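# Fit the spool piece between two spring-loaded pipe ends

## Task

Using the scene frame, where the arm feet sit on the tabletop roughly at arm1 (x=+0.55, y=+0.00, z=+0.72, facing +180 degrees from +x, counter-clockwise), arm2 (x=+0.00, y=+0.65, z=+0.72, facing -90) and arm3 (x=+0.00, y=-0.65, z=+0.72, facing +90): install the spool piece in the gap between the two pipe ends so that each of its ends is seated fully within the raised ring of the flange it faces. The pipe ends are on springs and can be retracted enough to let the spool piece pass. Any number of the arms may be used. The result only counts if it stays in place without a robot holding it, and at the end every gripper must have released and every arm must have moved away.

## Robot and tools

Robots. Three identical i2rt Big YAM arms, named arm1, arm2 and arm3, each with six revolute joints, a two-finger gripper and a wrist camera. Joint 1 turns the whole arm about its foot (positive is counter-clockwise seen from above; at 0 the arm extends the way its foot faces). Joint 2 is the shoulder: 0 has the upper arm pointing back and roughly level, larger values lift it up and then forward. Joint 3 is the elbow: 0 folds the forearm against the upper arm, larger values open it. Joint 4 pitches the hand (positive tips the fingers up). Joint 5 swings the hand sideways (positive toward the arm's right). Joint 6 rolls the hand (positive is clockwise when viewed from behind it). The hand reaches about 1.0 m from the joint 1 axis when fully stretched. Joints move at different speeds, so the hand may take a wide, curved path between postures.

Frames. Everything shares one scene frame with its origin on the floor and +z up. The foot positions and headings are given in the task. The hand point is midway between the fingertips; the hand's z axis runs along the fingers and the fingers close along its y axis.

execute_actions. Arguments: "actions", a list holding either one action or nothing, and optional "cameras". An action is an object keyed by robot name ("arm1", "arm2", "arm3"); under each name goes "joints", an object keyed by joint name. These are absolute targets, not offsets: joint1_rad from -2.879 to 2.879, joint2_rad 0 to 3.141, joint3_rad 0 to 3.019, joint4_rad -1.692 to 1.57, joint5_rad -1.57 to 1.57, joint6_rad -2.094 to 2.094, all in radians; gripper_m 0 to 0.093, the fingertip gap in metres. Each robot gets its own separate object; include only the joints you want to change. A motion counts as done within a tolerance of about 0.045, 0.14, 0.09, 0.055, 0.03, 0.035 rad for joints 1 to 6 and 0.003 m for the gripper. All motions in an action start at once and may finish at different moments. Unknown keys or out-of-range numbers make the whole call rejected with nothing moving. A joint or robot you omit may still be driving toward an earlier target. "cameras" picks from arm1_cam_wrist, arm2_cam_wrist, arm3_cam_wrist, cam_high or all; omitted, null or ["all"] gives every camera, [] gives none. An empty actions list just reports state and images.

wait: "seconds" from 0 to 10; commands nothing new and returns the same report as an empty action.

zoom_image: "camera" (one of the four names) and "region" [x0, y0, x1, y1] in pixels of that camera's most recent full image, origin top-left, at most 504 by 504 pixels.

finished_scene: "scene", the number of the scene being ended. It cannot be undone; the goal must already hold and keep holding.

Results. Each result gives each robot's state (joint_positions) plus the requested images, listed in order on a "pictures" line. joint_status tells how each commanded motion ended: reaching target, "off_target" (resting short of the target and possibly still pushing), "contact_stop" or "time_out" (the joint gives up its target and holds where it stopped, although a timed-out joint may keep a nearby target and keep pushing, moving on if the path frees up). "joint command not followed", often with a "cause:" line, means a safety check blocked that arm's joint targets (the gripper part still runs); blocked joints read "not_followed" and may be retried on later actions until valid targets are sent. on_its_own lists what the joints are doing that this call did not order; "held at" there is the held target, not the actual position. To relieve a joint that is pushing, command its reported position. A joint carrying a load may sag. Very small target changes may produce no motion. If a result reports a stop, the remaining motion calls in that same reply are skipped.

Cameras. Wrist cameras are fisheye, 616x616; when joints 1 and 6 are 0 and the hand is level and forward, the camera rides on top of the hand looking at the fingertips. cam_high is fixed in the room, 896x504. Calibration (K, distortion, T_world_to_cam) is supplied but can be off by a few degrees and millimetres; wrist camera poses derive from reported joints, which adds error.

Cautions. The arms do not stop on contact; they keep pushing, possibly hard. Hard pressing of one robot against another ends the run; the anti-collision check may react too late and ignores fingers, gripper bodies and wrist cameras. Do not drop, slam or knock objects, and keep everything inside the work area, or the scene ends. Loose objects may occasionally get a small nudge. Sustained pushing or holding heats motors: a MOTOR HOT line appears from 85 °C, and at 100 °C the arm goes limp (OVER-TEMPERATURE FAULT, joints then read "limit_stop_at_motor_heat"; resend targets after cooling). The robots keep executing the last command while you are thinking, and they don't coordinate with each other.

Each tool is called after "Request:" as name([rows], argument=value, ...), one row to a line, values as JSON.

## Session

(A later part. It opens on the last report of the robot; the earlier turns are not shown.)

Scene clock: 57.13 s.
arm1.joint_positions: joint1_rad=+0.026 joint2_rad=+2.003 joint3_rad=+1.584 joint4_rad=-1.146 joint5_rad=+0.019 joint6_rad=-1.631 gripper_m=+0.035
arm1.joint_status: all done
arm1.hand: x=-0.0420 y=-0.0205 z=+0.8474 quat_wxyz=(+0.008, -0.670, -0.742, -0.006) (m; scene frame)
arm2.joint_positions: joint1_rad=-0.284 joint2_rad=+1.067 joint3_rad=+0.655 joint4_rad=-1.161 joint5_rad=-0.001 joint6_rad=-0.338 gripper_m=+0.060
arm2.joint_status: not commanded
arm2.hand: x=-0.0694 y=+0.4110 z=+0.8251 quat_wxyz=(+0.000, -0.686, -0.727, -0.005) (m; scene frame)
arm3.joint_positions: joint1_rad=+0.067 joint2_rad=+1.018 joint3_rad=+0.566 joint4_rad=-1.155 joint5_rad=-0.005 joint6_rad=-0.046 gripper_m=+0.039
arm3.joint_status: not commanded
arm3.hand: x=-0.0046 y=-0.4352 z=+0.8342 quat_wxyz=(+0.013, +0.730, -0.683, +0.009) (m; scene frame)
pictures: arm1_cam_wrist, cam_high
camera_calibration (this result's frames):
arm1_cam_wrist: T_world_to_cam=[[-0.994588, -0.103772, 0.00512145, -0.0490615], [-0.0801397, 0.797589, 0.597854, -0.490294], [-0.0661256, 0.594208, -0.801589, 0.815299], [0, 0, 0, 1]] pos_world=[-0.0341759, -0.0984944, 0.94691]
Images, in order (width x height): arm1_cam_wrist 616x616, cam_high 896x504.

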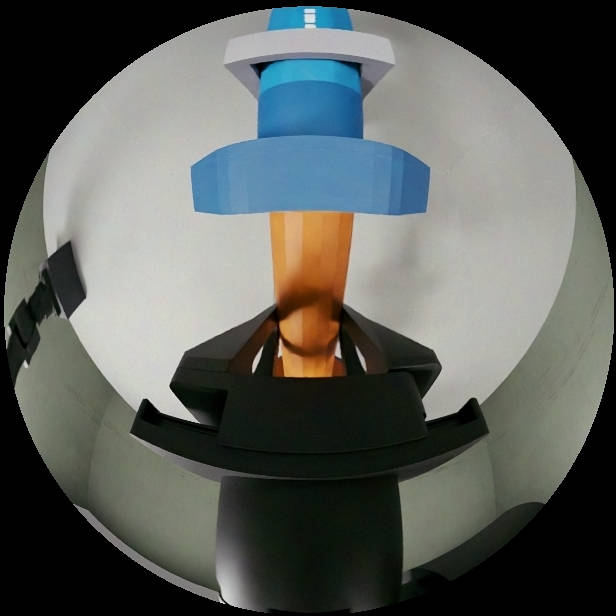

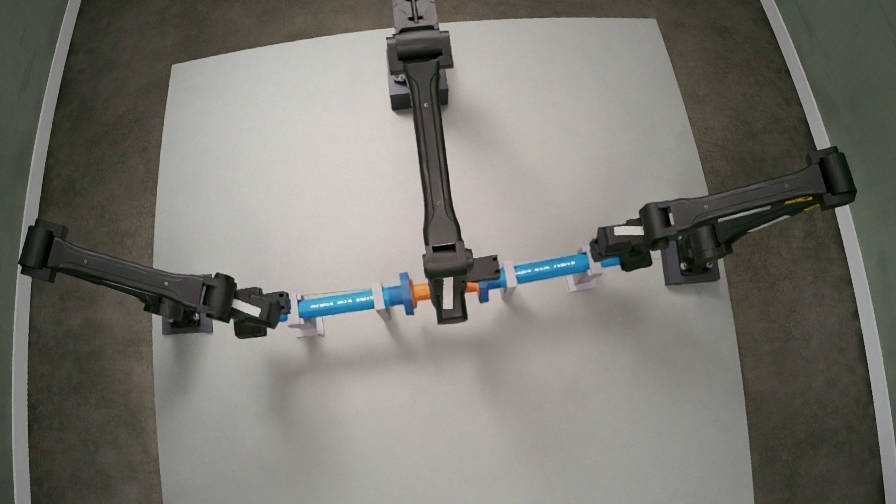

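Request:
execute_actions([
  {"arm1":{"joints":{"joint5_rad":-0.012,"joint1_rad":0.010,"joint2_rad":2.021}}},
], cameras=["cam_high","arm1_cam_wrist"])

Request:
zoom_image(camera="cam_high", region=[380, 250, 520, 330])

Scene clock: 57.90 s.
arm1.joint_positions: joint1_rad=+0.018 joint2_rad=+2.003 joint3_rad=+1.584 joint4_rad=-1.146 joint5_rad=-0.008 joint6_rad=-1.636 gripper_m=+0.035
arm1.joint_status: all done
arm1.hand: x=-0.0420 y=-0.0207 z=+0.8474 quat_wxyz=(-0.001, -0.672, -0.741, +0.004) (m; scene frame)
arm2.joint_positions: joint1_rad=-0.284 joint2_rad=+1.067 joint3_rad=+0.655 joint4_rad=-1.161 joint5_rad=-0.001 joint6_rad=-0.338 gripper_m=+0.060
arm2.joint_status: not commanded
arm2.hand: x=-0.0694 y=+0.4110 z=+0.8251 quat_wxyz=(+0.000, -0.686, -0.727, -0.005) (m; scene frame)
arm3.joint_positions: joint1_rad=+0.067 joint2_rad=+1.018 joint3_rad=+0.566 joint4_rad=-1.155 joint5_rad=-0.005 joint6_rad=-0.046 gripper_m=+0.039
arm3.joint_status: not commanded
arm3.hand: x=-0.0046 y=-0.4352 z=+0.8342 quat_wxyz=(+0.013, +0.730, -0.683, +0.009) (m; scene frame)
pictures: arm1_cam_wrist, cam_high
camera_calibration (this result's frames):
arm1_cam_wrist: T_world_to_cam=[[-0.994936, -0.100277, 0.00686961, -0.0504842], [-0.0780365, 0.813724, 0.575989, -0.471219], [-0.0633486, 0.572536, -0.817429, 0.828453], [0, 0, 0, 1]] pos_world=[-0.0345195, -0.0959389, 0.948965]
Images, in order (width x height): arm1_cam_wrist 616x616, cam_high 896x504.

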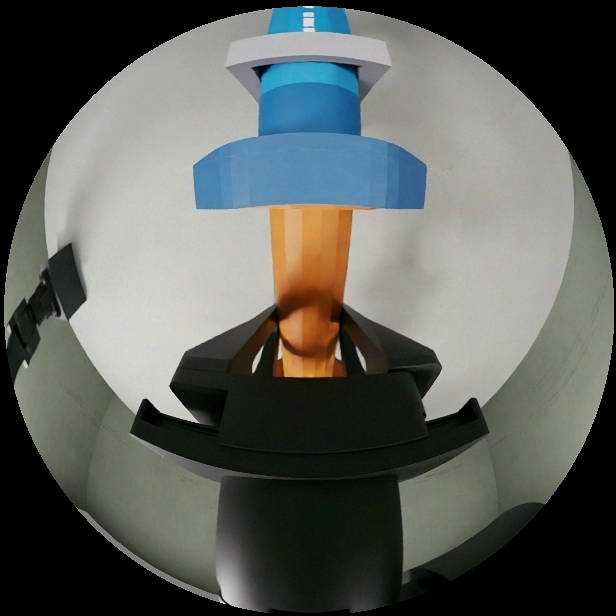

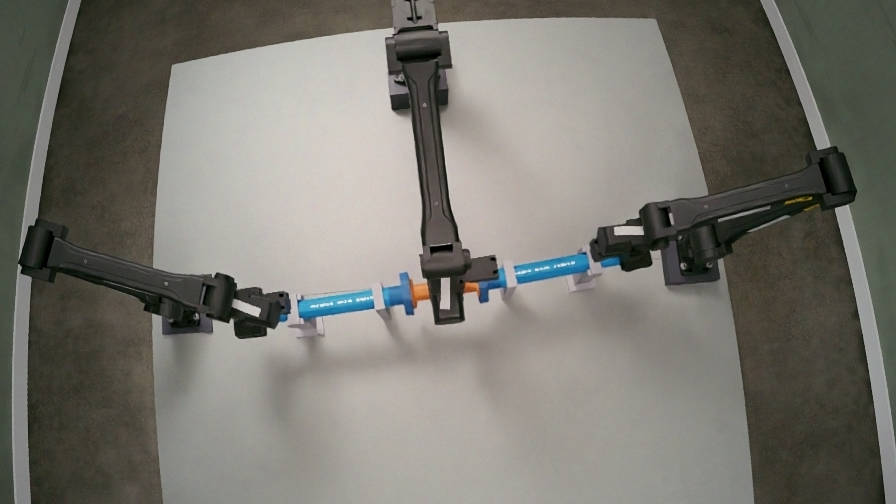

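Region (380, 250, 520, 330) of cam_high's 896x504 image, scaled by 3.600, with more detail than that image has; it fills the top 288 rows of this view, and the rest is white.

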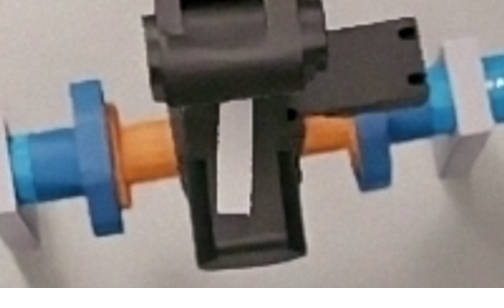

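Request:
execute_actions([
  {"arm2":{"joints":{"joint2_rad":1.0,"joint3_rad":0.90,"joint4_rad":-1.44}}},
], cameras=[])

Request:
execute_actions([
  {"arm2":{"joints":{"joint1_rad":-0.2915,"joint2_rad":1.70,"joint3_rad":1.58,"joint4_rad":-1.44,"gripper_m":0.01}}},
], cameras=["cam_high"])

Scene clock: 60.90 s.
arm1.joint_positions: joint1_rad=+0.018 joint2_rad=+2.003 joint3_rad=+1.584 joint4_rad=-1.146 joint5_rad=-0.008 joint6_rad=-1.636 gripper_m=+0.035
arm1.joint_status: not commanded
arm1.hand: x=-0.0420 y=-0.0207 z=+0.8474 quat_wxyz=(-0.001, -0.672, -0.741, +0.004) (m; scene frame)
arm2.joint_positions: joint1_rad=-0.284 joint2_rad=+1.005 joint3_rad=+0.858 joint4_rad=-1.428 joint5_rad=-0.001 joint6_rad=-0.338 gripper_m=+0.060
arm2.joint_status: all done
arm2.hand: x=-0.0713 y=+0.4057 z=+0.9136 quat_wxyz=(+0.001, -0.686, -0.727, -0.007) (m; scene frame)
arm3.joint_positions: joint1_rad=+0.067 joint2_rad=+1.018 joint3_rad=+0.566 joint4_rad=-1.155 joint5_rad=-0.005 joint6_rad=-0.046 gripper_m=+0.039
arm3.joint_status: not commanded
arm3.hand: x=-0.0046 y=-0.4352 z=+0.8342 quat_wxyz=(+0.013, +0.730, -0.683, +0.009) (m; scene frame)
pictures: none
No camera images: the call's "cameras" was empty. Leave "cameras" out to get every camera's image.

Scene clock: 62.43 s.
arm1.joint_positions: joint1_rad=+0.018 joint2_rad=+2.003 joint3_rad=+1.584 joint4_rad=-1.146 joint5_rad=-0.008 joint6_rad=-1.636 gripper_m=+0.035
arm1.joint_status: not commanded
arm1.hand: x=-0.0420 y=-0.0207 z=+0.8474 quat_wxyz=(-0.001, -0.672, -0.741, +0.004) (m; scene frame)
arm2.joint_positions: joint1_rad=-0.284 joint2_rad=+1.705 joint3_rad=+1.515 joint4_rad=-1.437 joint5_rad=-0.001 joint6_rad=-0.338 gripper_m=+0.010
arm2.joint_status: all done
arm2.hand: x=-0.1397 y=+0.1672 z=+0.9056 quat_wxyz=(+0.013, -0.686, -0.727, -0.030) (m; scene frame)
arm3.joint_positions: joint1_rad=+0.067 joint2_rad=+1.018 joint3_rad=+0.566 joint4_rad=-1.155 joint5_rad=-0.005 joint6_rad=-0.046 gripper_m=+0.039
arm3.joint_status: not commanded
arm3.hand: x=-0.0046 y=-0.4352 z=+0.8342 quat_wxyz=(+0.013, +0.730, -0.683, +0.009) (m; scene frame)
pictures: cam_high
Images, in order (width x height): cam_high 896x504.

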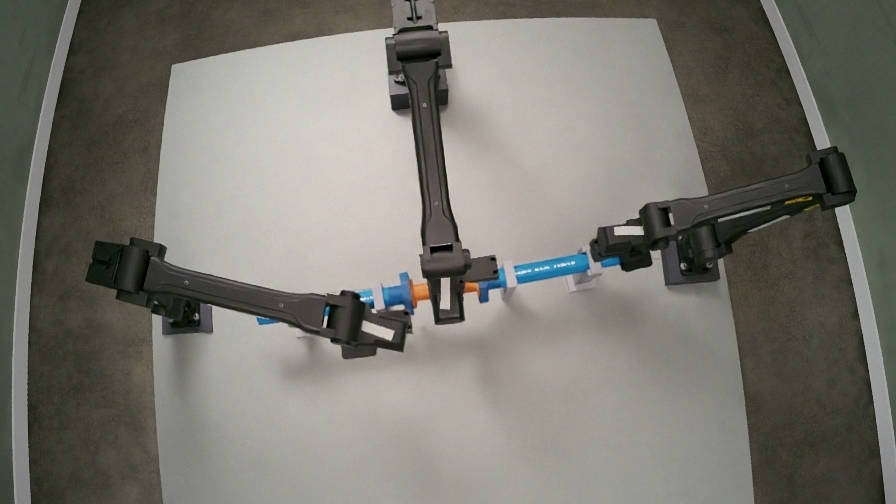

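Request:
execute_actions([
  {"arm2":{"joints":{"joint1_rad":-0.315,"joint2_rad":1.769,"joint3_rad":1.414,"joint4_rad":-1.214}}},
], cameras=["cam_high","arm2_cam_wrist"])

Scene clock: 63.70 s.
arm1.joint_positions: joint1_rad=+0.018 joint2_rad=+2.003 joint3_rad=+1.584 joint4_rad=-1.146 joint5_rad=-0.008 joint6_rad=-1.636 gripper_m=+0.035
arm1.joint_status: not commanded
arm1.hand: x=-0.0420 y=-0.0207 z=+0.8474 quat_wxyz=(-0.001, -0.672, -0.741, +0.004) (m; scene frame)
arm2.joint_positions: joint1_rad=-0.304 joint2_rad=+1.772 joint3_rad=+1.409 joint4_rad=-1.228 joint5_rad=-0.001 joint6_rad=-0.338 gripper_m=+0.010
arm2.joint_status: all done
arm2.hand: x=-0.1533 y=+0.1561 z=+0.8331 quat_wxyz=(+0.004, -0.693, -0.720, -0.014) (m; scene frame)
arm3.joint_positions: joint1_rad=+0.067 joint2_rad=+1.018 joint3_rad=+0.566 joint4_rad=-1.155 joint5_rad=-0.005 joint6_rad=-0.046 gripper_m=+0.039
arm3.joint_status: not commanded
arm3.hand: x=-0.0046 y=-0.4352 z=+0.8342 quat_wxyz=(+0.013, +0.730, -0.683, +0.009) (m; scene frame)
pictures: arm2_cam_wrist, cam_high
camera_calibration (this result's frames):
arm2_cam_wrist: T_world_to_cam=[[-0.997991, -0.0544492, -0.0323795, -0.116559], [-0.0629109, 0.791808, 0.607522, -0.636183], [-0.00744073, 0.608339, -0.793643, 0.685256], [0, 0, 0, 1]] pos_world=[-0.151249, 0.0805205, 0.92657]
Images, in order (width x height): arm2_cam_wrist 616x616, cam_high 896x504.

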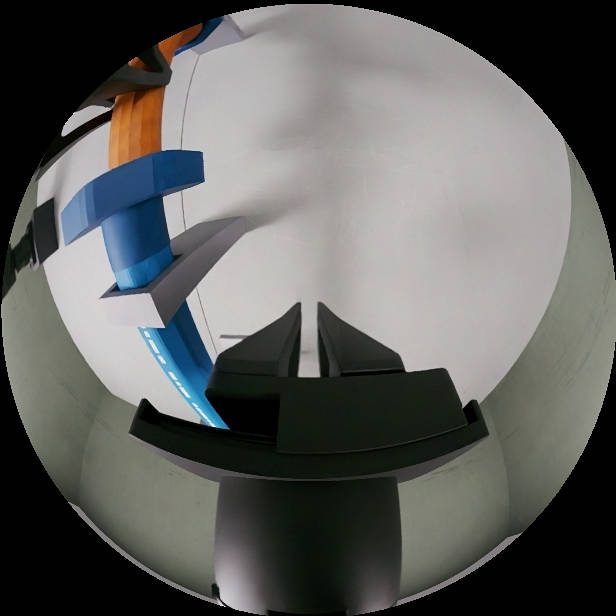

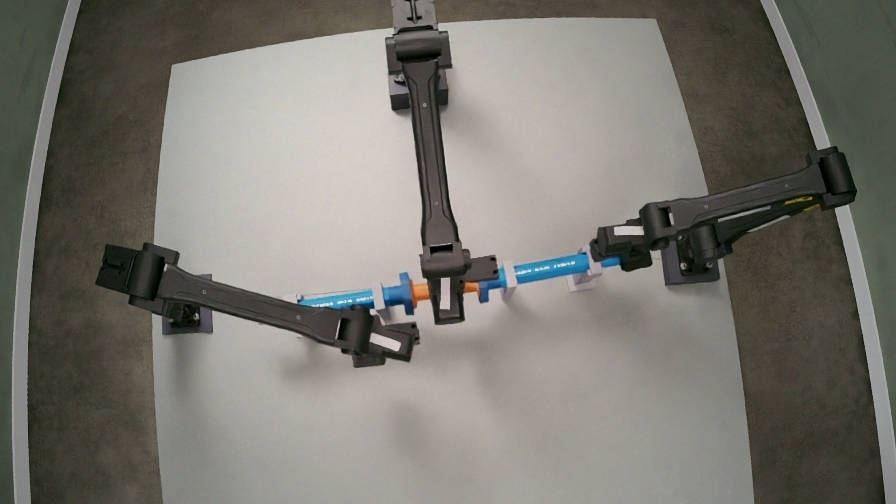

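Request:
execute_actions([
  {"arm2":{"joints":{"joint1_rad":-0.338,"joint2_rad":1.94,"joint3_rad":1.71,"joint4_rad":-1.305}}},
], cameras=["cam_high","arm2_cam_wrist"])

Scene clock: 65.30 s.
arm1.joint_positions: joint1_rad=+0.018 joint2_rad=+2.003 joint3_rad=+1.584 joint4_rad=-1.146 joint5_rad=-0.008 joint6_rad=-1.636 gripper_m=+0.035
arm1.joint_status: not commanded
arm1.hand: x=-0.0420 y=-0.0207 z=+0.8474 quat_wxyz=(-0.001, -0.672, -0.741, +0.004) (m; scene frame)
arm2.joint_positions: joint1_rad=-0.328 joint2_rad=+1.951 joint3_rad=+1.654 joint4_rad=-1.294 joint5_rad=-0.001 joint6_rad=-0.337 gripper_m=+0.010
arm2.joint_status: all done
arm2.hand: x=-0.1870 y=+0.0938 z=+0.8254 quat_wxyz=(+0.004, -0.702, -0.712, -0.014) (m; scene frame)
arm3.joint_positions: joint1_rad=+0.067 joint2_rad=+1.018 joint3_rad=+0.566 joint4_rad=-1.155 joint5_rad=-0.005 joint6_rad=-0.046 gripper_m=+0.039
arm3.joint_status: not commanded
arm3.hand: x=-0.0046 y=-0.4352 z=+0.8342 quat_wxyz=(+0.013, +0.730, -0.683, +0.009) (m; scene frame)
pictures: arm2_cam_wrist, cam_high
camera_calibration (this result's frames):
arm2_cam_wrist: T_world_to_cam=[[-0.999021, -0.0304577, -0.0320764, -0.156517], [-0.0436845, 0.793218, 0.607369, -0.580763], [0.00694457, 0.608175, -0.793772, 0.719579], [0, 0, 0, 1]] pos_world=[-0.186731, 0.0182743, 0.918898]
Images, in order (width x height): arm2_cam_wrist 616x616, cam_high 896x504.

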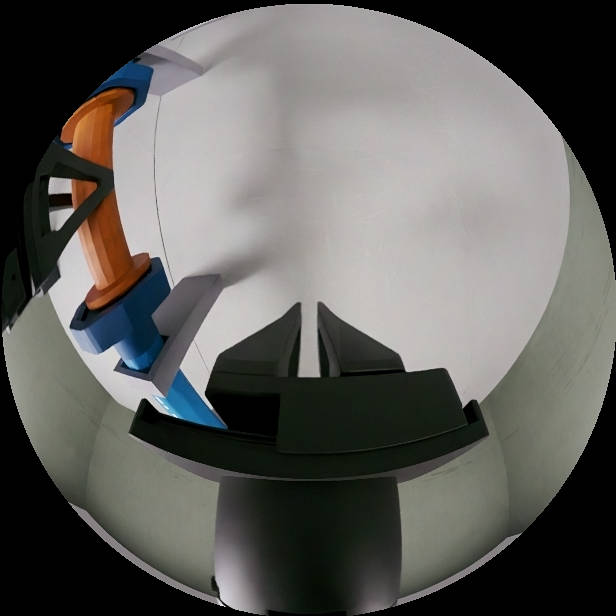

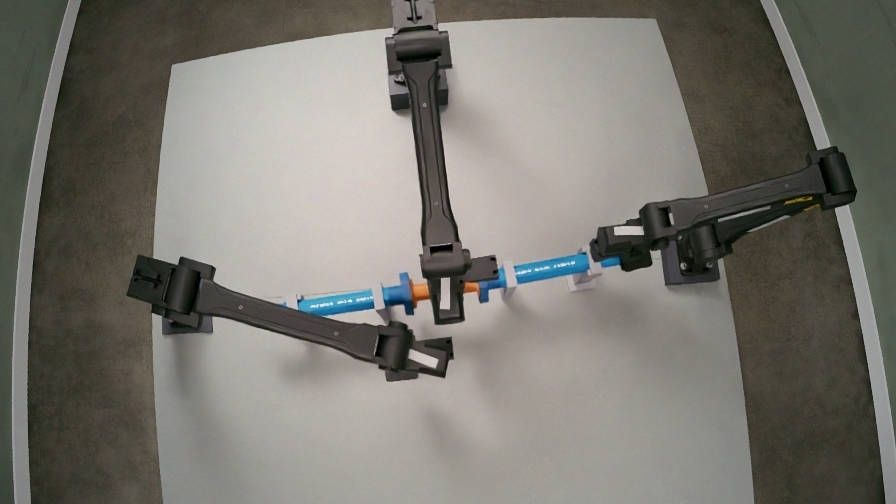

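Request:
zoom_image(camera="arm2_cam_wrist", region=[50, 230, 200, 370])

Request:
zoom_image(camera="arm2_cam_wrist", region=[40, 50, 190, 190])

Region (50, 230, 200, 370) of arm2_cam_wrist's 616x616 image, scaled by 3.360, with more detail than that image has; it fills the top 470 rows of this view, and the rest is white.

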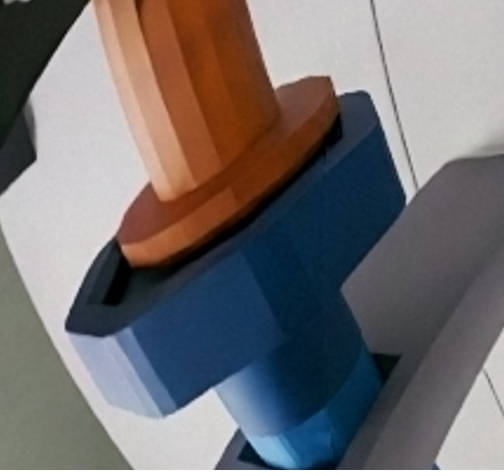

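Region (40, 50, 190, 190) of arm2_cam_wrist's 616x616 image, scaled by 3.360, with more detail than that image has; it fills the top 470 rows of this view, and the rest is white.

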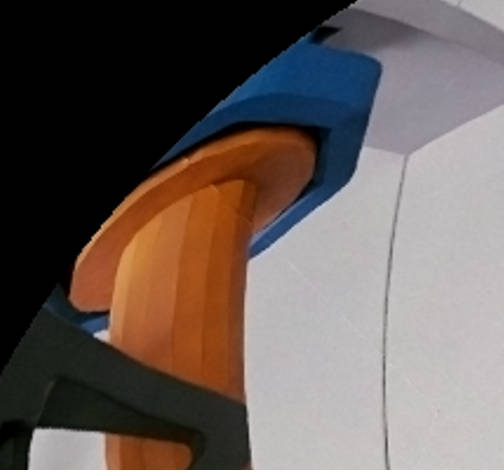

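Request:
execute_actions([
  {"arm1":{"joints":{"joint2_rad":1.978,"joint5_rad":0.02,"joint1_rad":0.022}}},
], cameras=["arm1_cam_wrist","arm2_cam_wrist"])

Request:
zoom_image(camera="arm2_cam_wrist", region=[50, 230, 200, 370])

Scene clock: 66.90 s.
arm1.joint_positions: joint1_rad=+0.022 joint2_rad=+2.002 joint3_rad=+1.584 joint4_rad=-1.146 joint5_rad=+0.008 joint6_rad=-1.635 gripper_m=+0.035
arm1.joint_status: all done
arm1.hand: x=-0.0420 y=-0.0204 z=+0.8479 quat_wxyz=(+0.005, -0.670, -0.742, -0.002) (m; scene frame)
arm2.joint_positions: joint1_rad=-0.328 joint2_rad=+1.951 joint3_rad=+1.654 joint4_rad=-1.294 joint5_rad=-0.001 joint6_rad=-0.337 gripper_m=+0.010
arm2.joint_status: not commanded
arm2.hand: x=-0.1870 y=+0.0938 z=+0.8254 quat_wxyz=(+0.004, -0.702, -0.712, -0.014) (m; scene frame)
arm3.joint_positions: joint1_rad=+0.067 joint2_rad=+1.018 joint3_rad=+0.566 joint4_rad=-1.155 joint5_rad=-0.005 joint6_rad=-0.046 gripper_m=+0.039
arm3.joint_status: not commanded
arm3.hand: x=-0.0046 y=-0.4352 z=+0.8342 quat_wxyz=(+0.013, +0.730, -0.683, +0.009) (m; scene frame)
pictures: arm1_cam_wrist, arm2_cam_wrist
camera_calibration (this result's frames):
arm1_cam_wrist: T_world_to_cam=[[-0.994582, -0.103746, 0.00655397, -0.0503259], [-0.0800009, 0.804152, 0.589016, -0.483015], [-0.0663787, 0.5853, -0.808095, 0.82087], [0, 0, 0, 1]] pos_world=[-0.0342066, -0.0972599, 0.948174]
arm2_cam_wrist: T_world_to_cam=[[-0.999021, -0.0304577, -0.0320764, -0.156517], [-0.0436845, 0.793218, 0.607369, -0.580763], [0.00694457, 0.608175, -0.793772, 0.719579], [0, 0, 0, 1]] pos_world=[-0.186731, 0.0182743, 0.918898]
Images, in order (width x height): arm1_cam_wrist 616x616, arm2_cam_wrist 616x616.

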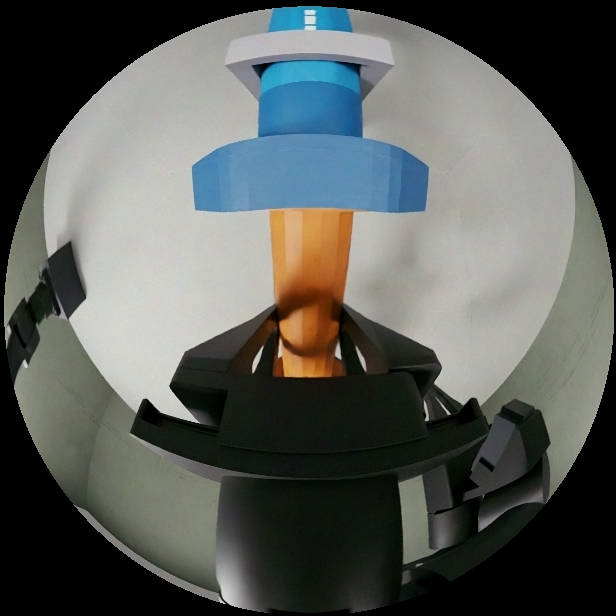

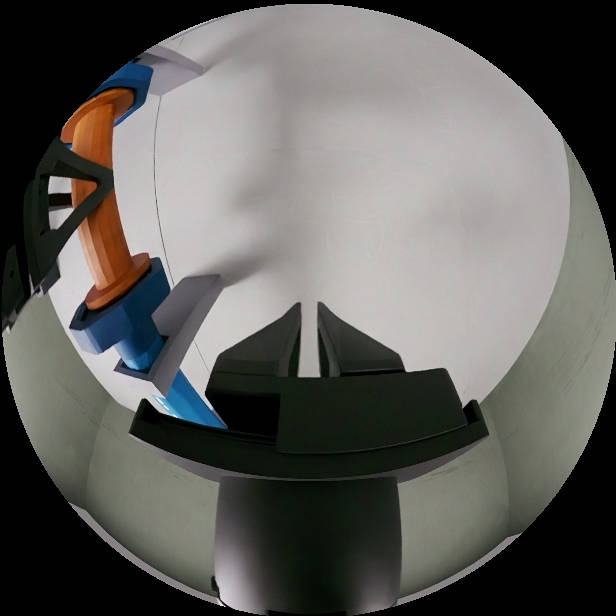

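Region (50, 230, 200, 370) of arm2_cam_wrist's 616x616 image, scaled by 3.360, with more detail than that image has; it fills the top 470 rows of this view, and the rest is white.

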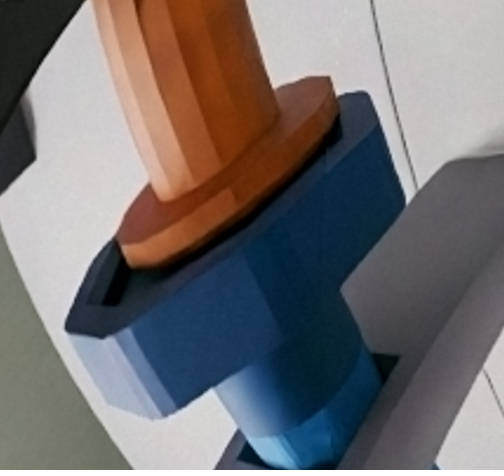

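Request:
execute_actions([
  {"arm1":{"joints":{"joint2_rad":1.955}}},
], cameras=["arm2_cam_wrist"])

Request:
zoom_image(camera="arm2_cam_wrist", region=[50, 230, 200, 370])

Scene clock: 67.93 s.
arm1.joint_positions: joint1_rad=+0.022 joint2_rad=+1.999 joint3_rad=+1.580 joint4_rad=-1.141 joint5_rad=+0.008 joint6_rad=-1.635 gripper_m=+0.035
arm1.joint_status: all done
arm1.hand: x=-0.0420 y=-0.0204 z=+0.8486 quat_wxyz=(+0.006, -0.670, -0.742, +0.000) (m; scene frame)
arm2.joint_positions: joint1_rad=-0.328 joint2_rad=+1.951 joint3_rad=+1.654 joint4_rad=-1.294 joint5_rad=-0.001 joint6_rad=-0.337 gripper_m=+0.010
arm2.joint_status: not commanded
arm2.hand: x=-0.1870 y=+0.0938 z=+0.8254 quat_wxyz=(+0.004, -0.702, -0.712, -0.014) (m; scene frame)
arm3.joint_positions: joint1_rad=+0.067 joint2_rad=+1.019 joint3_rad=+0.566 joint4_rad=-1.155 joint5_rad=-0.005 joint6_rad=-0.046 gripper_m=+0.039
arm3.joint_status: not commanded
arm3.hand: x=-0.0046 y=-0.4350 z=+0.8343 quat_wxyz=(+0.013, +0.730, -0.683, +0.009) (m; scene frame)
pictures: arm2_cam_wrist
camera_calibration (this result's frames):
arm2_cam_wrist: T_world_to_cam=[[-0.999021, -0.0304577, -0.0320764, -0.156517], [-0.0436845, 0.793218, 0.607369, -0.580763], [0.00694457, 0.608175, -0.793772, 0.719579], [0, 0, 0, 1]] pos_world=[-0.186731, 0.0182743, 0.918898]
Images, in order (width x height): arm2_cam_wrist 616x616.

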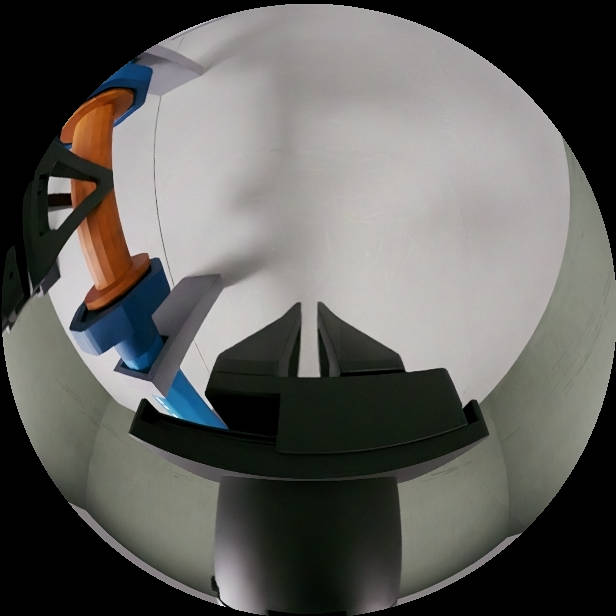

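Region (50, 230, 200, 370) of arm2_cam_wrist's 616x616 image, scaled by 3.360, with more detail than that image has; it fills the top 470 rows of this view, and the rest is white.

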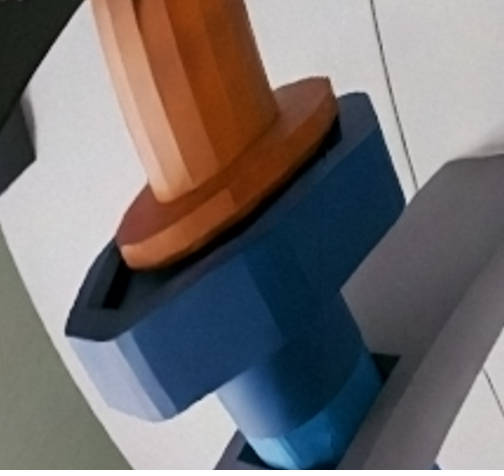

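Request:
execute_actions([
  {"arm1":{"joints":{"joint2_rad":1.935,"joint3_rad":1.605,"joint4_rad":-1.148}}},
], cameras=["arm2_cam_wrist"])

Request:
zoom_image(camera="arm2_cam_wrist", region=[50, 230, 200, 370])

Scene clock: 72.67 s.
arm1.joint_positions: joint1_rad=+0.022 joint2_rad=+1.997 joint3_rad=+1.580 joint4_rad=-1.141 joint5_rad=+0.008 joint6_rad=-1.635 gripper_m=+0.035
arm1.joint_status: all done
arm1.hand: x=-0.0421 y=-0.0204 z=+0.8494 quat_wxyz=(+0.007, -0.670, -0.742, +0.000) (m; scene frame)
arm2.joint_positions: joint1_rad=-0.328 joint2_rad=+1.951 joint3_rad=+1.654 joint4_rad=-1.294 joint5_rad=-0.001 joint6_rad=-0.337 gripper_m=+0.010
arm2.joint_status: not commanded
arm2.hand: x=-0.1870 y=+0.0938 z=+0.8254 quat_wxyz=(+0.004, -0.702, -0.712, -0.014) (m; scene frame)
arm3.joint_positions: joint1_rad=+0.067 joint2_rad=+1.019 joint3_rad=+0.566 joint4_rad=-1.155 joint5_rad=-0.005 joint6_rad=-0.045 gripper_m=+0.039
arm3.joint_status: not commanded
arm3.hand: x=-0.0047 y=-0.4351 z=+0.8341 quat_wxyz=(+0.013, +0.730, -0.684, +0.009) (m; scene frame)
pictures: arm2_cam_wrist
camera_calibration (this result's frames):
arm2_cam_wrist: T_world_to_cam=[[-0.999021, -0.0304577, -0.0320764, -0.156517], [-0.0436845, 0.793218, 0.607369, -0.580763], [0.00694457, 0.608175, -0.793772, 0.719579], [0, 0, 0, 1]] pos_world=[-0.186731, 0.0182743, 0.918898]
Images, in order (width x height): arm2_cam_wrist 616x616.

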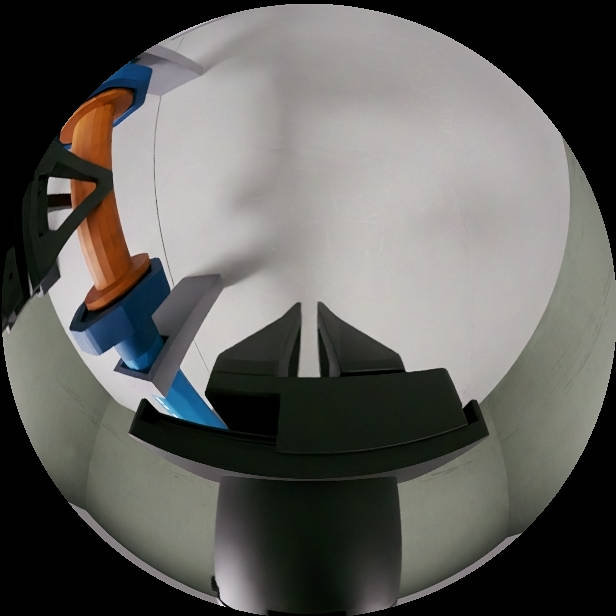

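Region (50, 230, 200, 370) of arm2_cam_wrist's 616x616 image, scaled by 3.360, with more detail than that image has; it fills the top 470 rows of this view, and the rest is white.

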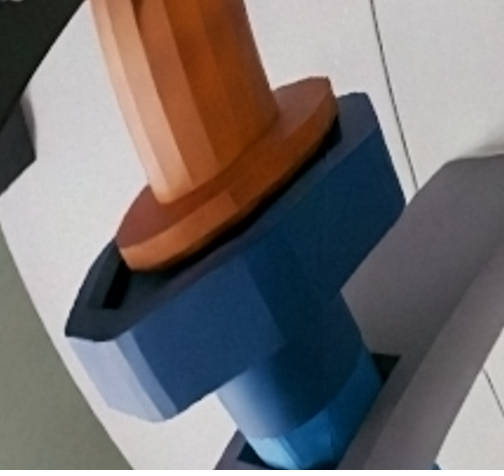

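Request:
execute_actions([
  {"arm1":{"joints":{"joint2_rad":1.95,"joint3_rad":1.6}},"arm3":{"joints":{"gripper_m":0.07}}},
], cameras=["arm2_cam_wrist","arm1_cam_wrist"])

Request:
zoom_image(camera="arm2_cam_wrist", region=[50, 230, 200, 370])

Scene clock: 73.73 s.
arm1.joint_positions: joint1_rad=+0.022 joint2_rad=+1.997 joint3_rad=+1.580 joint4_rad=-1.141 joint5_rad=+0.008 joint6_rad=-1.637 gripper_m=+0.035
arm1.joint_status: all done
arm1.hand: x=-0.0420 y=-0.0203 z=+0.8494 quat_wxyz=(+0.007, -0.670, -0.743, +0.000) (m; scene frame)
arm2.joint_positions: joint1_rad=-0.328 joint2_rad=+1.951 joint3_rad=+1.654 joint4_rad=-1.294 joint5_rad=-0.001 joint6_rad=-0.337 gripper_m=+0.010
arm2.joint_status: not commanded
arm2.hand: x=-0.1870 y=+0.0938 z=+0.8254 quat_wxyz=(+0.004, -0.702, -0.712, -0.014) (m; scene frame)
arm3.joint_positions: joint1_rad=+0.067 joint2_rad=+1.048 joint3_rad=+0.566 joint4_rad=-1.141 joint5_rad=-0.003 joint6_rad=-0.048 gripper_m=+0.070
arm3.joint_status: all done
arm3.hand: x=-0.0044 y=-0.4332 z=+0.8284 quat_wxyz=(+0.018, +0.731, -0.682, +0.015) (m; scene frame)
pictures: arm1_cam_wrist, arm2_cam_wrist
camera_calibration (this result's frames):
arm1_cam_wrist: T_world_to_cam=[[-0.994324, -0.105653, 0.0125728, -0.0554612], [-0.0779359, 0.803678, 0.589939, -0.484758], [-0.0724331, 0.585611, -0.80735, 0.821194], [0, 0, 0, 1]] pos_world=[-0.0334448, -0.0971704, 0.949666]
arm2_cam_wrist: T_world_to_cam=[[-0.999021, -0.0304577, -0.0320764, -0.156517], [-0.0436845, 0.793218, 0.607369, -0.580763], [0.00694457, 0.608175, -0.793772, 0.719579], [0, 0, 0, 1]] pos_world=[-0.186731, 0.0182743, 0.918898]
Images, in order (width x height): arm1_cam_wrist 616x616, arm2_cam_wrist 616x616.

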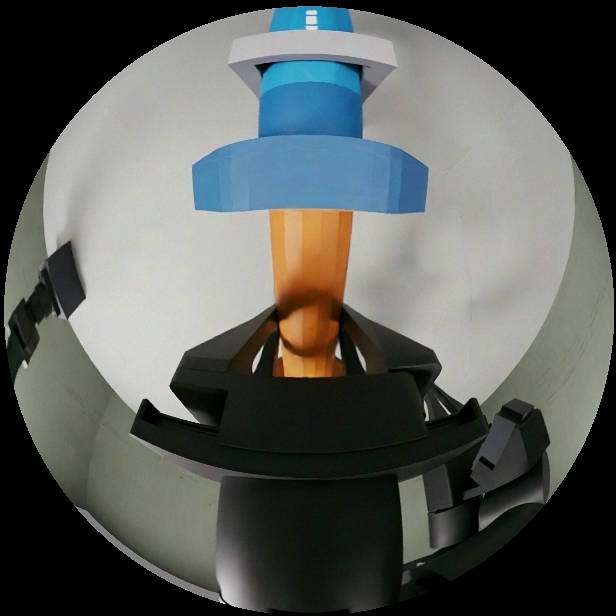

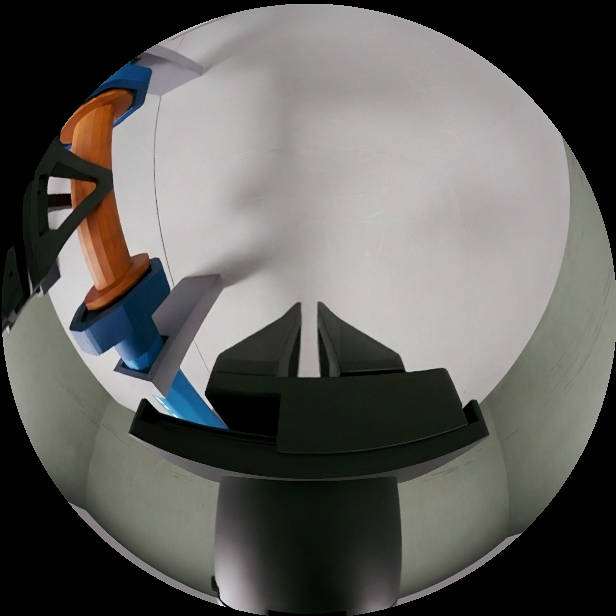

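Region (50, 230, 200, 370) of arm2_cam_wrist's 616x616 image, scaled by 3.360, with more detail than that image has; it fills the top 470 rows of this view, and the rest is white.

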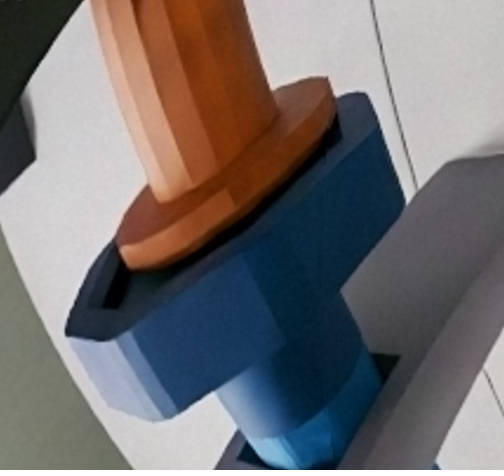

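Request:
execute_actions([
  {"arm1":{"joints":{"joint6_rad":-1.665}}},
], cameras=["arm2_cam_wrist"])

Request:
zoom_image(camera="arm2_cam_wrist", region=[50, 230, 200, 370])

Request:
execute_actions([
  {"arm1":{"joints":{"joint6_rad":-1.615}}},
], cameras=["arm2_cam_wrist"])

Request:
zoom_image(camera="arm2_cam_wrist", region=[50, 230, 200, 370])

Scene clock: 75.63 s.
arm1.joint_positions: joint1_rad=+0.022 joint2_rad=+1.997 joint3_rad=+1.580 joint4_rad=-1.141 joint5_rad=+0.008 joint6_rad=-1.640 gripper_m=+0.035
arm1.joint_status: all done
arm1.hand: x=-0.0420 y=-0.0203 z=+0.8494 quat_wxyz=(+0.007, -0.668, -0.744, +0.000) (m; scene frame)
arm2.joint_positions: joint1_rad=-0.328 joint2_rad=+1.951 joint3_rad=+1.654 joint4_rad=-1.294 joint5_rad=-0.001 joint6_rad=-0.337 gripper_m=+0.010
arm2.joint_status: not commanded
arm2.hand: x=-0.1870 y=+0.0938 z=+0.8254 quat_wxyz=(+0.004, -0.702, -0.712, -0.014) (m; scene frame)
arm3.joint_positions: joint1_rad=+0.067 joint2_rad=+1.048 joint3_rad=+0.566 joint4_rad=-1.141 joint5_rad=-0.003 joint6_rad=-0.048 gripper_m=+0.070
arm3.joint_status: not commanded
arm3.hand: x=-0.0044 y=-0.4332 z=+0.8284 quat_wxyz=(+0.018, +0.731, -0.682, +0.015) (m; scene frame)
pictures: arm2_cam_wrist
camera_calibration (this result's frames):
arm2_cam_wrist: T_world_to_cam=[[-0.999021, -0.0304577, -0.0320764, -0.156517], [-0.0436845, 0.793218, 0.607369, -0.580763], [0.00694457, 0.608175, -0.793772, 0.719579], [0, 0, 0, 1]] pos_world=[-0.186731, 0.0182743, 0.918898]
Images, in order (width x height): arm2_cam_wrist 616x616.

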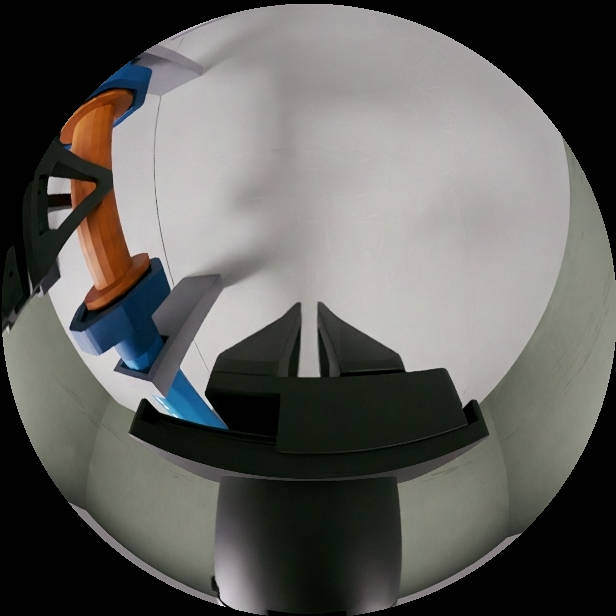

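Region (50, 230, 200, 370) of arm2_cam_wrist's 616x616 image, scaled by 3.360, with more detail than that image has; it fills the top 470 rows of this view, and the rest is white.

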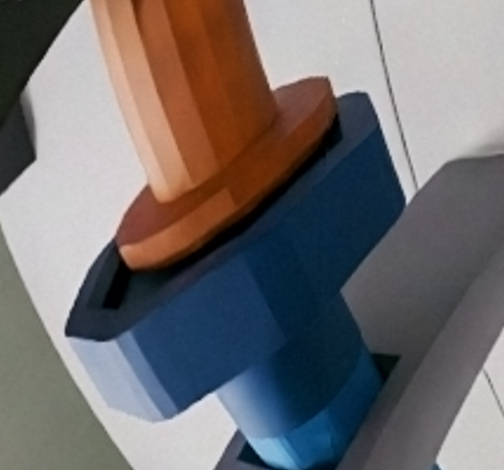

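Scene clock: 76.17 s.
arm1.joint_positions: joint1_rad=+0.022 joint2_rad=+1.997 joint3_rad=+1.580 joint4_rad=-1.141 joint5_rad=+0.008 joint6_rad=-1.634 gripper_m=+0.035
arm1.joint_status: all done
arm1.hand: x=-0.0420 y=-0.0203 z=+0.8494 quat_wxyz=(+0.007, -0.671, -0.742, +0.000) (m; scene frame)
arm2.joint_positions: joint1_rad=-0.328 joint2_rad=+1.951 joint3_rad=+1.654 joint4_rad=-1.294 joint5_rad=-0.001 joint6_rad=-0.337 gripper_m=+0.010
arm2.joint_status: not commanded
arm2.hand: x=-0.1870 y=+0.0938 z=+0.8254 quat_wxyz=(+0.004, -0.702, -0.712, -0.014) (m; scene frame)
arm3.joint_positions: joint1_rad=+0.067 joint2_rad=+1.048 joint3_rad=+0.566 joint4_rad=-1.141 joint5_rad=-0.003 joint6_rad=-0.048 gripper_m=+0.070
arm3.joint_status: not commanded
arm3.hand: x=-0.0044 y=-0.4332 z=+0.8284 quat_wxyz=(+0.018, +0.731, -0.682, +0.015) (m; scene frame)
pictures: arm2_cam_wrist
camera_calibration (this result's frames):
arm2_cam_wrist: T_world_to_cam=[[-0.999021, -0.0304577, -0.0320764, -0.156517], [-0.0436845, 0.793218, 0.607369, -0.580763], [0.00694457, 0.608175, -0.793772, 0.719579], [0, 0, 0, 1]] pos_world=[-0.186731, 0.0182743, 0.918898]
Images, in order (width x height): arm2_cam_wrist 616x616.

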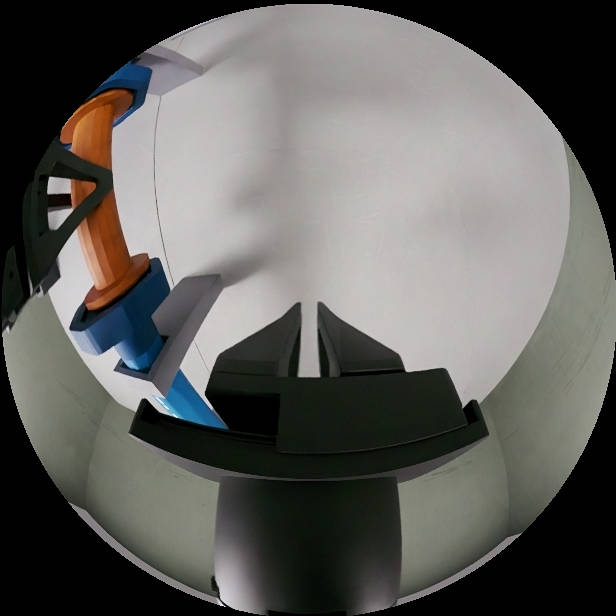

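Region (50, 230, 200, 370) of arm2_cam_wrist's 616x616 image, scaled by 3.360, with more detail than that image has; it fills the top 470 rows of this view, and the rest is white.

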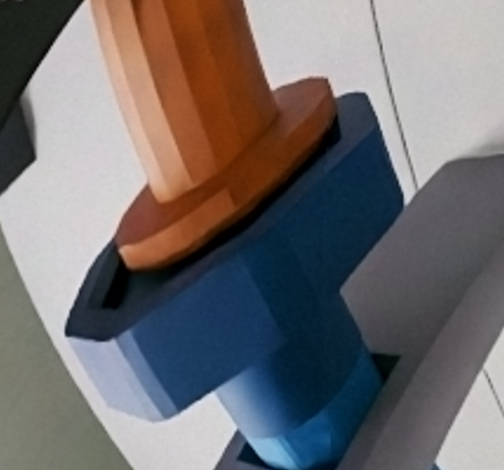

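Request:
execute_actions([
  {"arm2":{"joints":{"joint1_rad":-0.30,"joint2_rad":1.67,"joint3_rad":1.56,"joint4_rad":-1.44}},"arm1":{"joints":{"joint2_rad":1.972,"joint3_rad":1.59,"joint4_rad":-1.145,"joint5_rad":0.005,"joint6_rad":-1.64}}},
], cameras=[])

Request:
execute_actions([
  {"arm2":{"joints":{"joint1_rad":-0.257,"joint2_rad":0.99,"joint3_rad":0.87,"joint4_rad":-1.44,"joint6_rad":-0.328,"gripper_m":0.065}}},
], cameras=[])

Request:
execute_actions([
  {"arm2":{"joints":{"joint2_rad":1.071,"joint3_rad":0.687,"joint4_rad":-1.155}}},
], cameras=["arm2_cam_wrist","cam_high"])

Scene clock: 78.70 s.
arm1.joint_positions: joint1_rad=+0.022 joint2_rad=+1.997 joint3_rad=+1.578 joint4_rad=-1.141 joint5_rad=+0.006 joint6_rad=-1.634 gripper_m=+0.035
arm1.joint_status: all done
arm1.hand: x=-0.0416 y=-0.0207 z=+0.8490 quat_wxyz=(+0.006, -0.671, -0.742, +0.000) (m; scene frame)
arm2.joint_positions: joint1_rad=-0.312 joint2_rad=+1.654 joint3_rad=+1.553 joint4_rad=-1.430 joint5_rad=-0.001 joint6_rad=-0.337 gripper_m=+0.010
arm2.joint_status: all done
arm2.hand: x=-0.1561 y=+0.1617 z=+0.9446 quat_wxyz=(-0.009, -0.696, -0.718, +0.013) (m; scene frame)
arm3.joint_positions: joint1_rad=+0.067 joint2_rad=+1.048 joint3_rad=+0.566 joint4_rad=-1.141 joint5_rad=-0.003 joint6_rad=-0.048 gripper_m=+0.070
arm3.joint_status: not commanded
arm3.hand: x=-0.0044 y=-0.4332 z=+0.8284 quat_wxyz=(+0.018, +0.731, -0.682, +0.015) (m; scene frame)
pictures: none
No camera images: the call's "cameras" was empty. Leave "cameras" out to get every camera's image.

Scene clock: 80.13 s.
arm1.joint_positions: joint1_rad=+0.022 joint2_rad=+1.997 joint3_rad=+1.578 joint4_rad=-1.141 joint5_rad=+0.006 joint6_rad=-1.634 gripper_m=+0.035
arm1.joint_status: not commanded
arm1.hand: x=-0.0416 y=-0.0207 z=+0.8490 quat_wxyz=(+0.006, -0.671, -0.742, +0.000) (m; scene frame)
arm2.joint_positions: joint1_rad=-0.261 joint2_rad=+0.989 joint3_rad=+0.868 joint4_rad=-1.435 joint5_rad=-0.001 joint6_rad=-0.336 gripper_m=+0.065
arm2.joint_status: all done
arm2.hand: x=-0.0658 y=+0.4036 z=+0.9212 quat_wxyz=(-0.004, -0.679, -0.734, +0.002) (m; scene frame)
arm3.joint_positions: joint1_rad=+0.067 joint2_rad=+1.048 joint3_rad=+0.566 joint4_rad=-1.141 joint5_rad=-0.003 joint6_rad=-0.048 gripper_m=+0.070
arm3.joint_status: not commanded
arm3.hand: x=-0.0044 y=-0.4332 z=+0.8284 quat_wxyz=(+0.018, +0.731, -0.682, +0.015) (m; scene frame)
pictures: none
No camera images: the call's "cameras" was empty. Leave "cameras" out to get every camera's image.

Scene clock: 81.13 s.
arm1.joint_positions: joint1_rad=+0.022 joint2_rad=+1.997 joint3_rad=+1.578 joint4_rad=-1.141 joint5_rad=+0.006 joint6_rad=-1.634 gripper_m=+0.035
arm1.joint_status: not commanded
arm1.hand: x=-0.0416 y=-0.0207 z=+0.8490 quat_wxyz=(+0.006, -0.671, -0.742, +0.000) (m; scene frame)
arm2.joint_positions: joint1_rad=-0.261 joint2_rad=+1.075 joint3_rad=+0.679 joint4_rad=-1.169 joint5_rad=-0.001 joint6_rad=-0.336 gripper_m=+0.065
arm2.joint_status: all done
arm2.hand: x=-0.0657 y=+0.4027 z=+0.8313 quat_wxyz=(-0.001, -0.679, -0.734, -0.003) (m; scene frame)
arm3.joint_positions: joint1_rad=+0.067 joint2_rad=+1.048 joint3_rad=+0.566 joint4_rad=-1.141 joint5_rad=-0.003 joint6_rad=-0.048 gripper_m=+0.070
arm3.joint_status: not commanded
arm3.hand: x=-0.0044 y=-0.4332 z=+0.8284 quat_wxyz=(+0.018, +0.731, -0.682, +0.015) (m; scene frame)
pictures: arm2_cam_wrist, cam_high
camera_calibration (this result's frames):
arm2_cam_wrist: T_world_to_cam=[[-0.995155, -0.0953329, -0.0240585, -0.00603527], [-0.0911705, 0.80311, 0.588814, -0.815803], [-0.0368118, 0.588155, -0.80791, 0.552538], [0, 0, 0, 1]] pos_world=[-0.0600433, 0.329626, 0.926612]
Images, in order (width x height): arm2_cam_wrist 616x616, cam_high 896x504.

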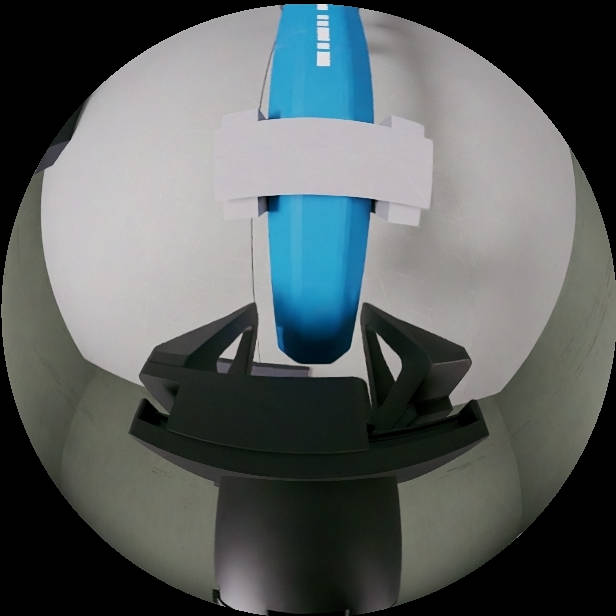

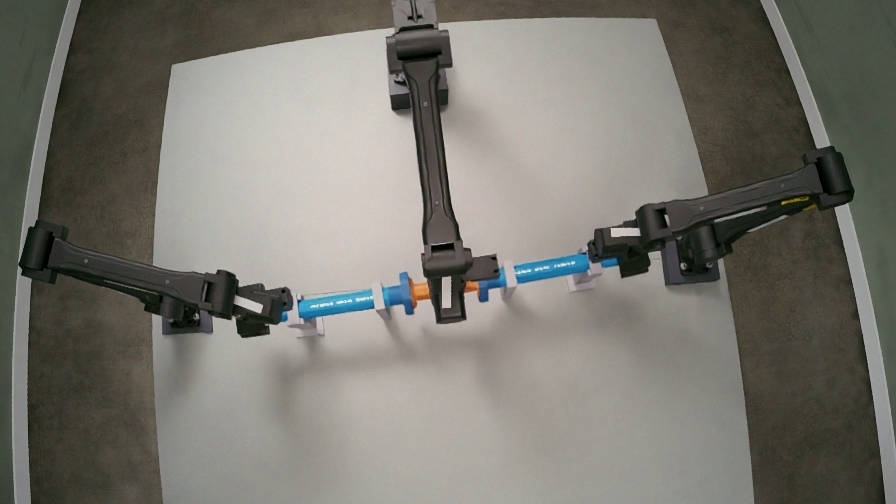

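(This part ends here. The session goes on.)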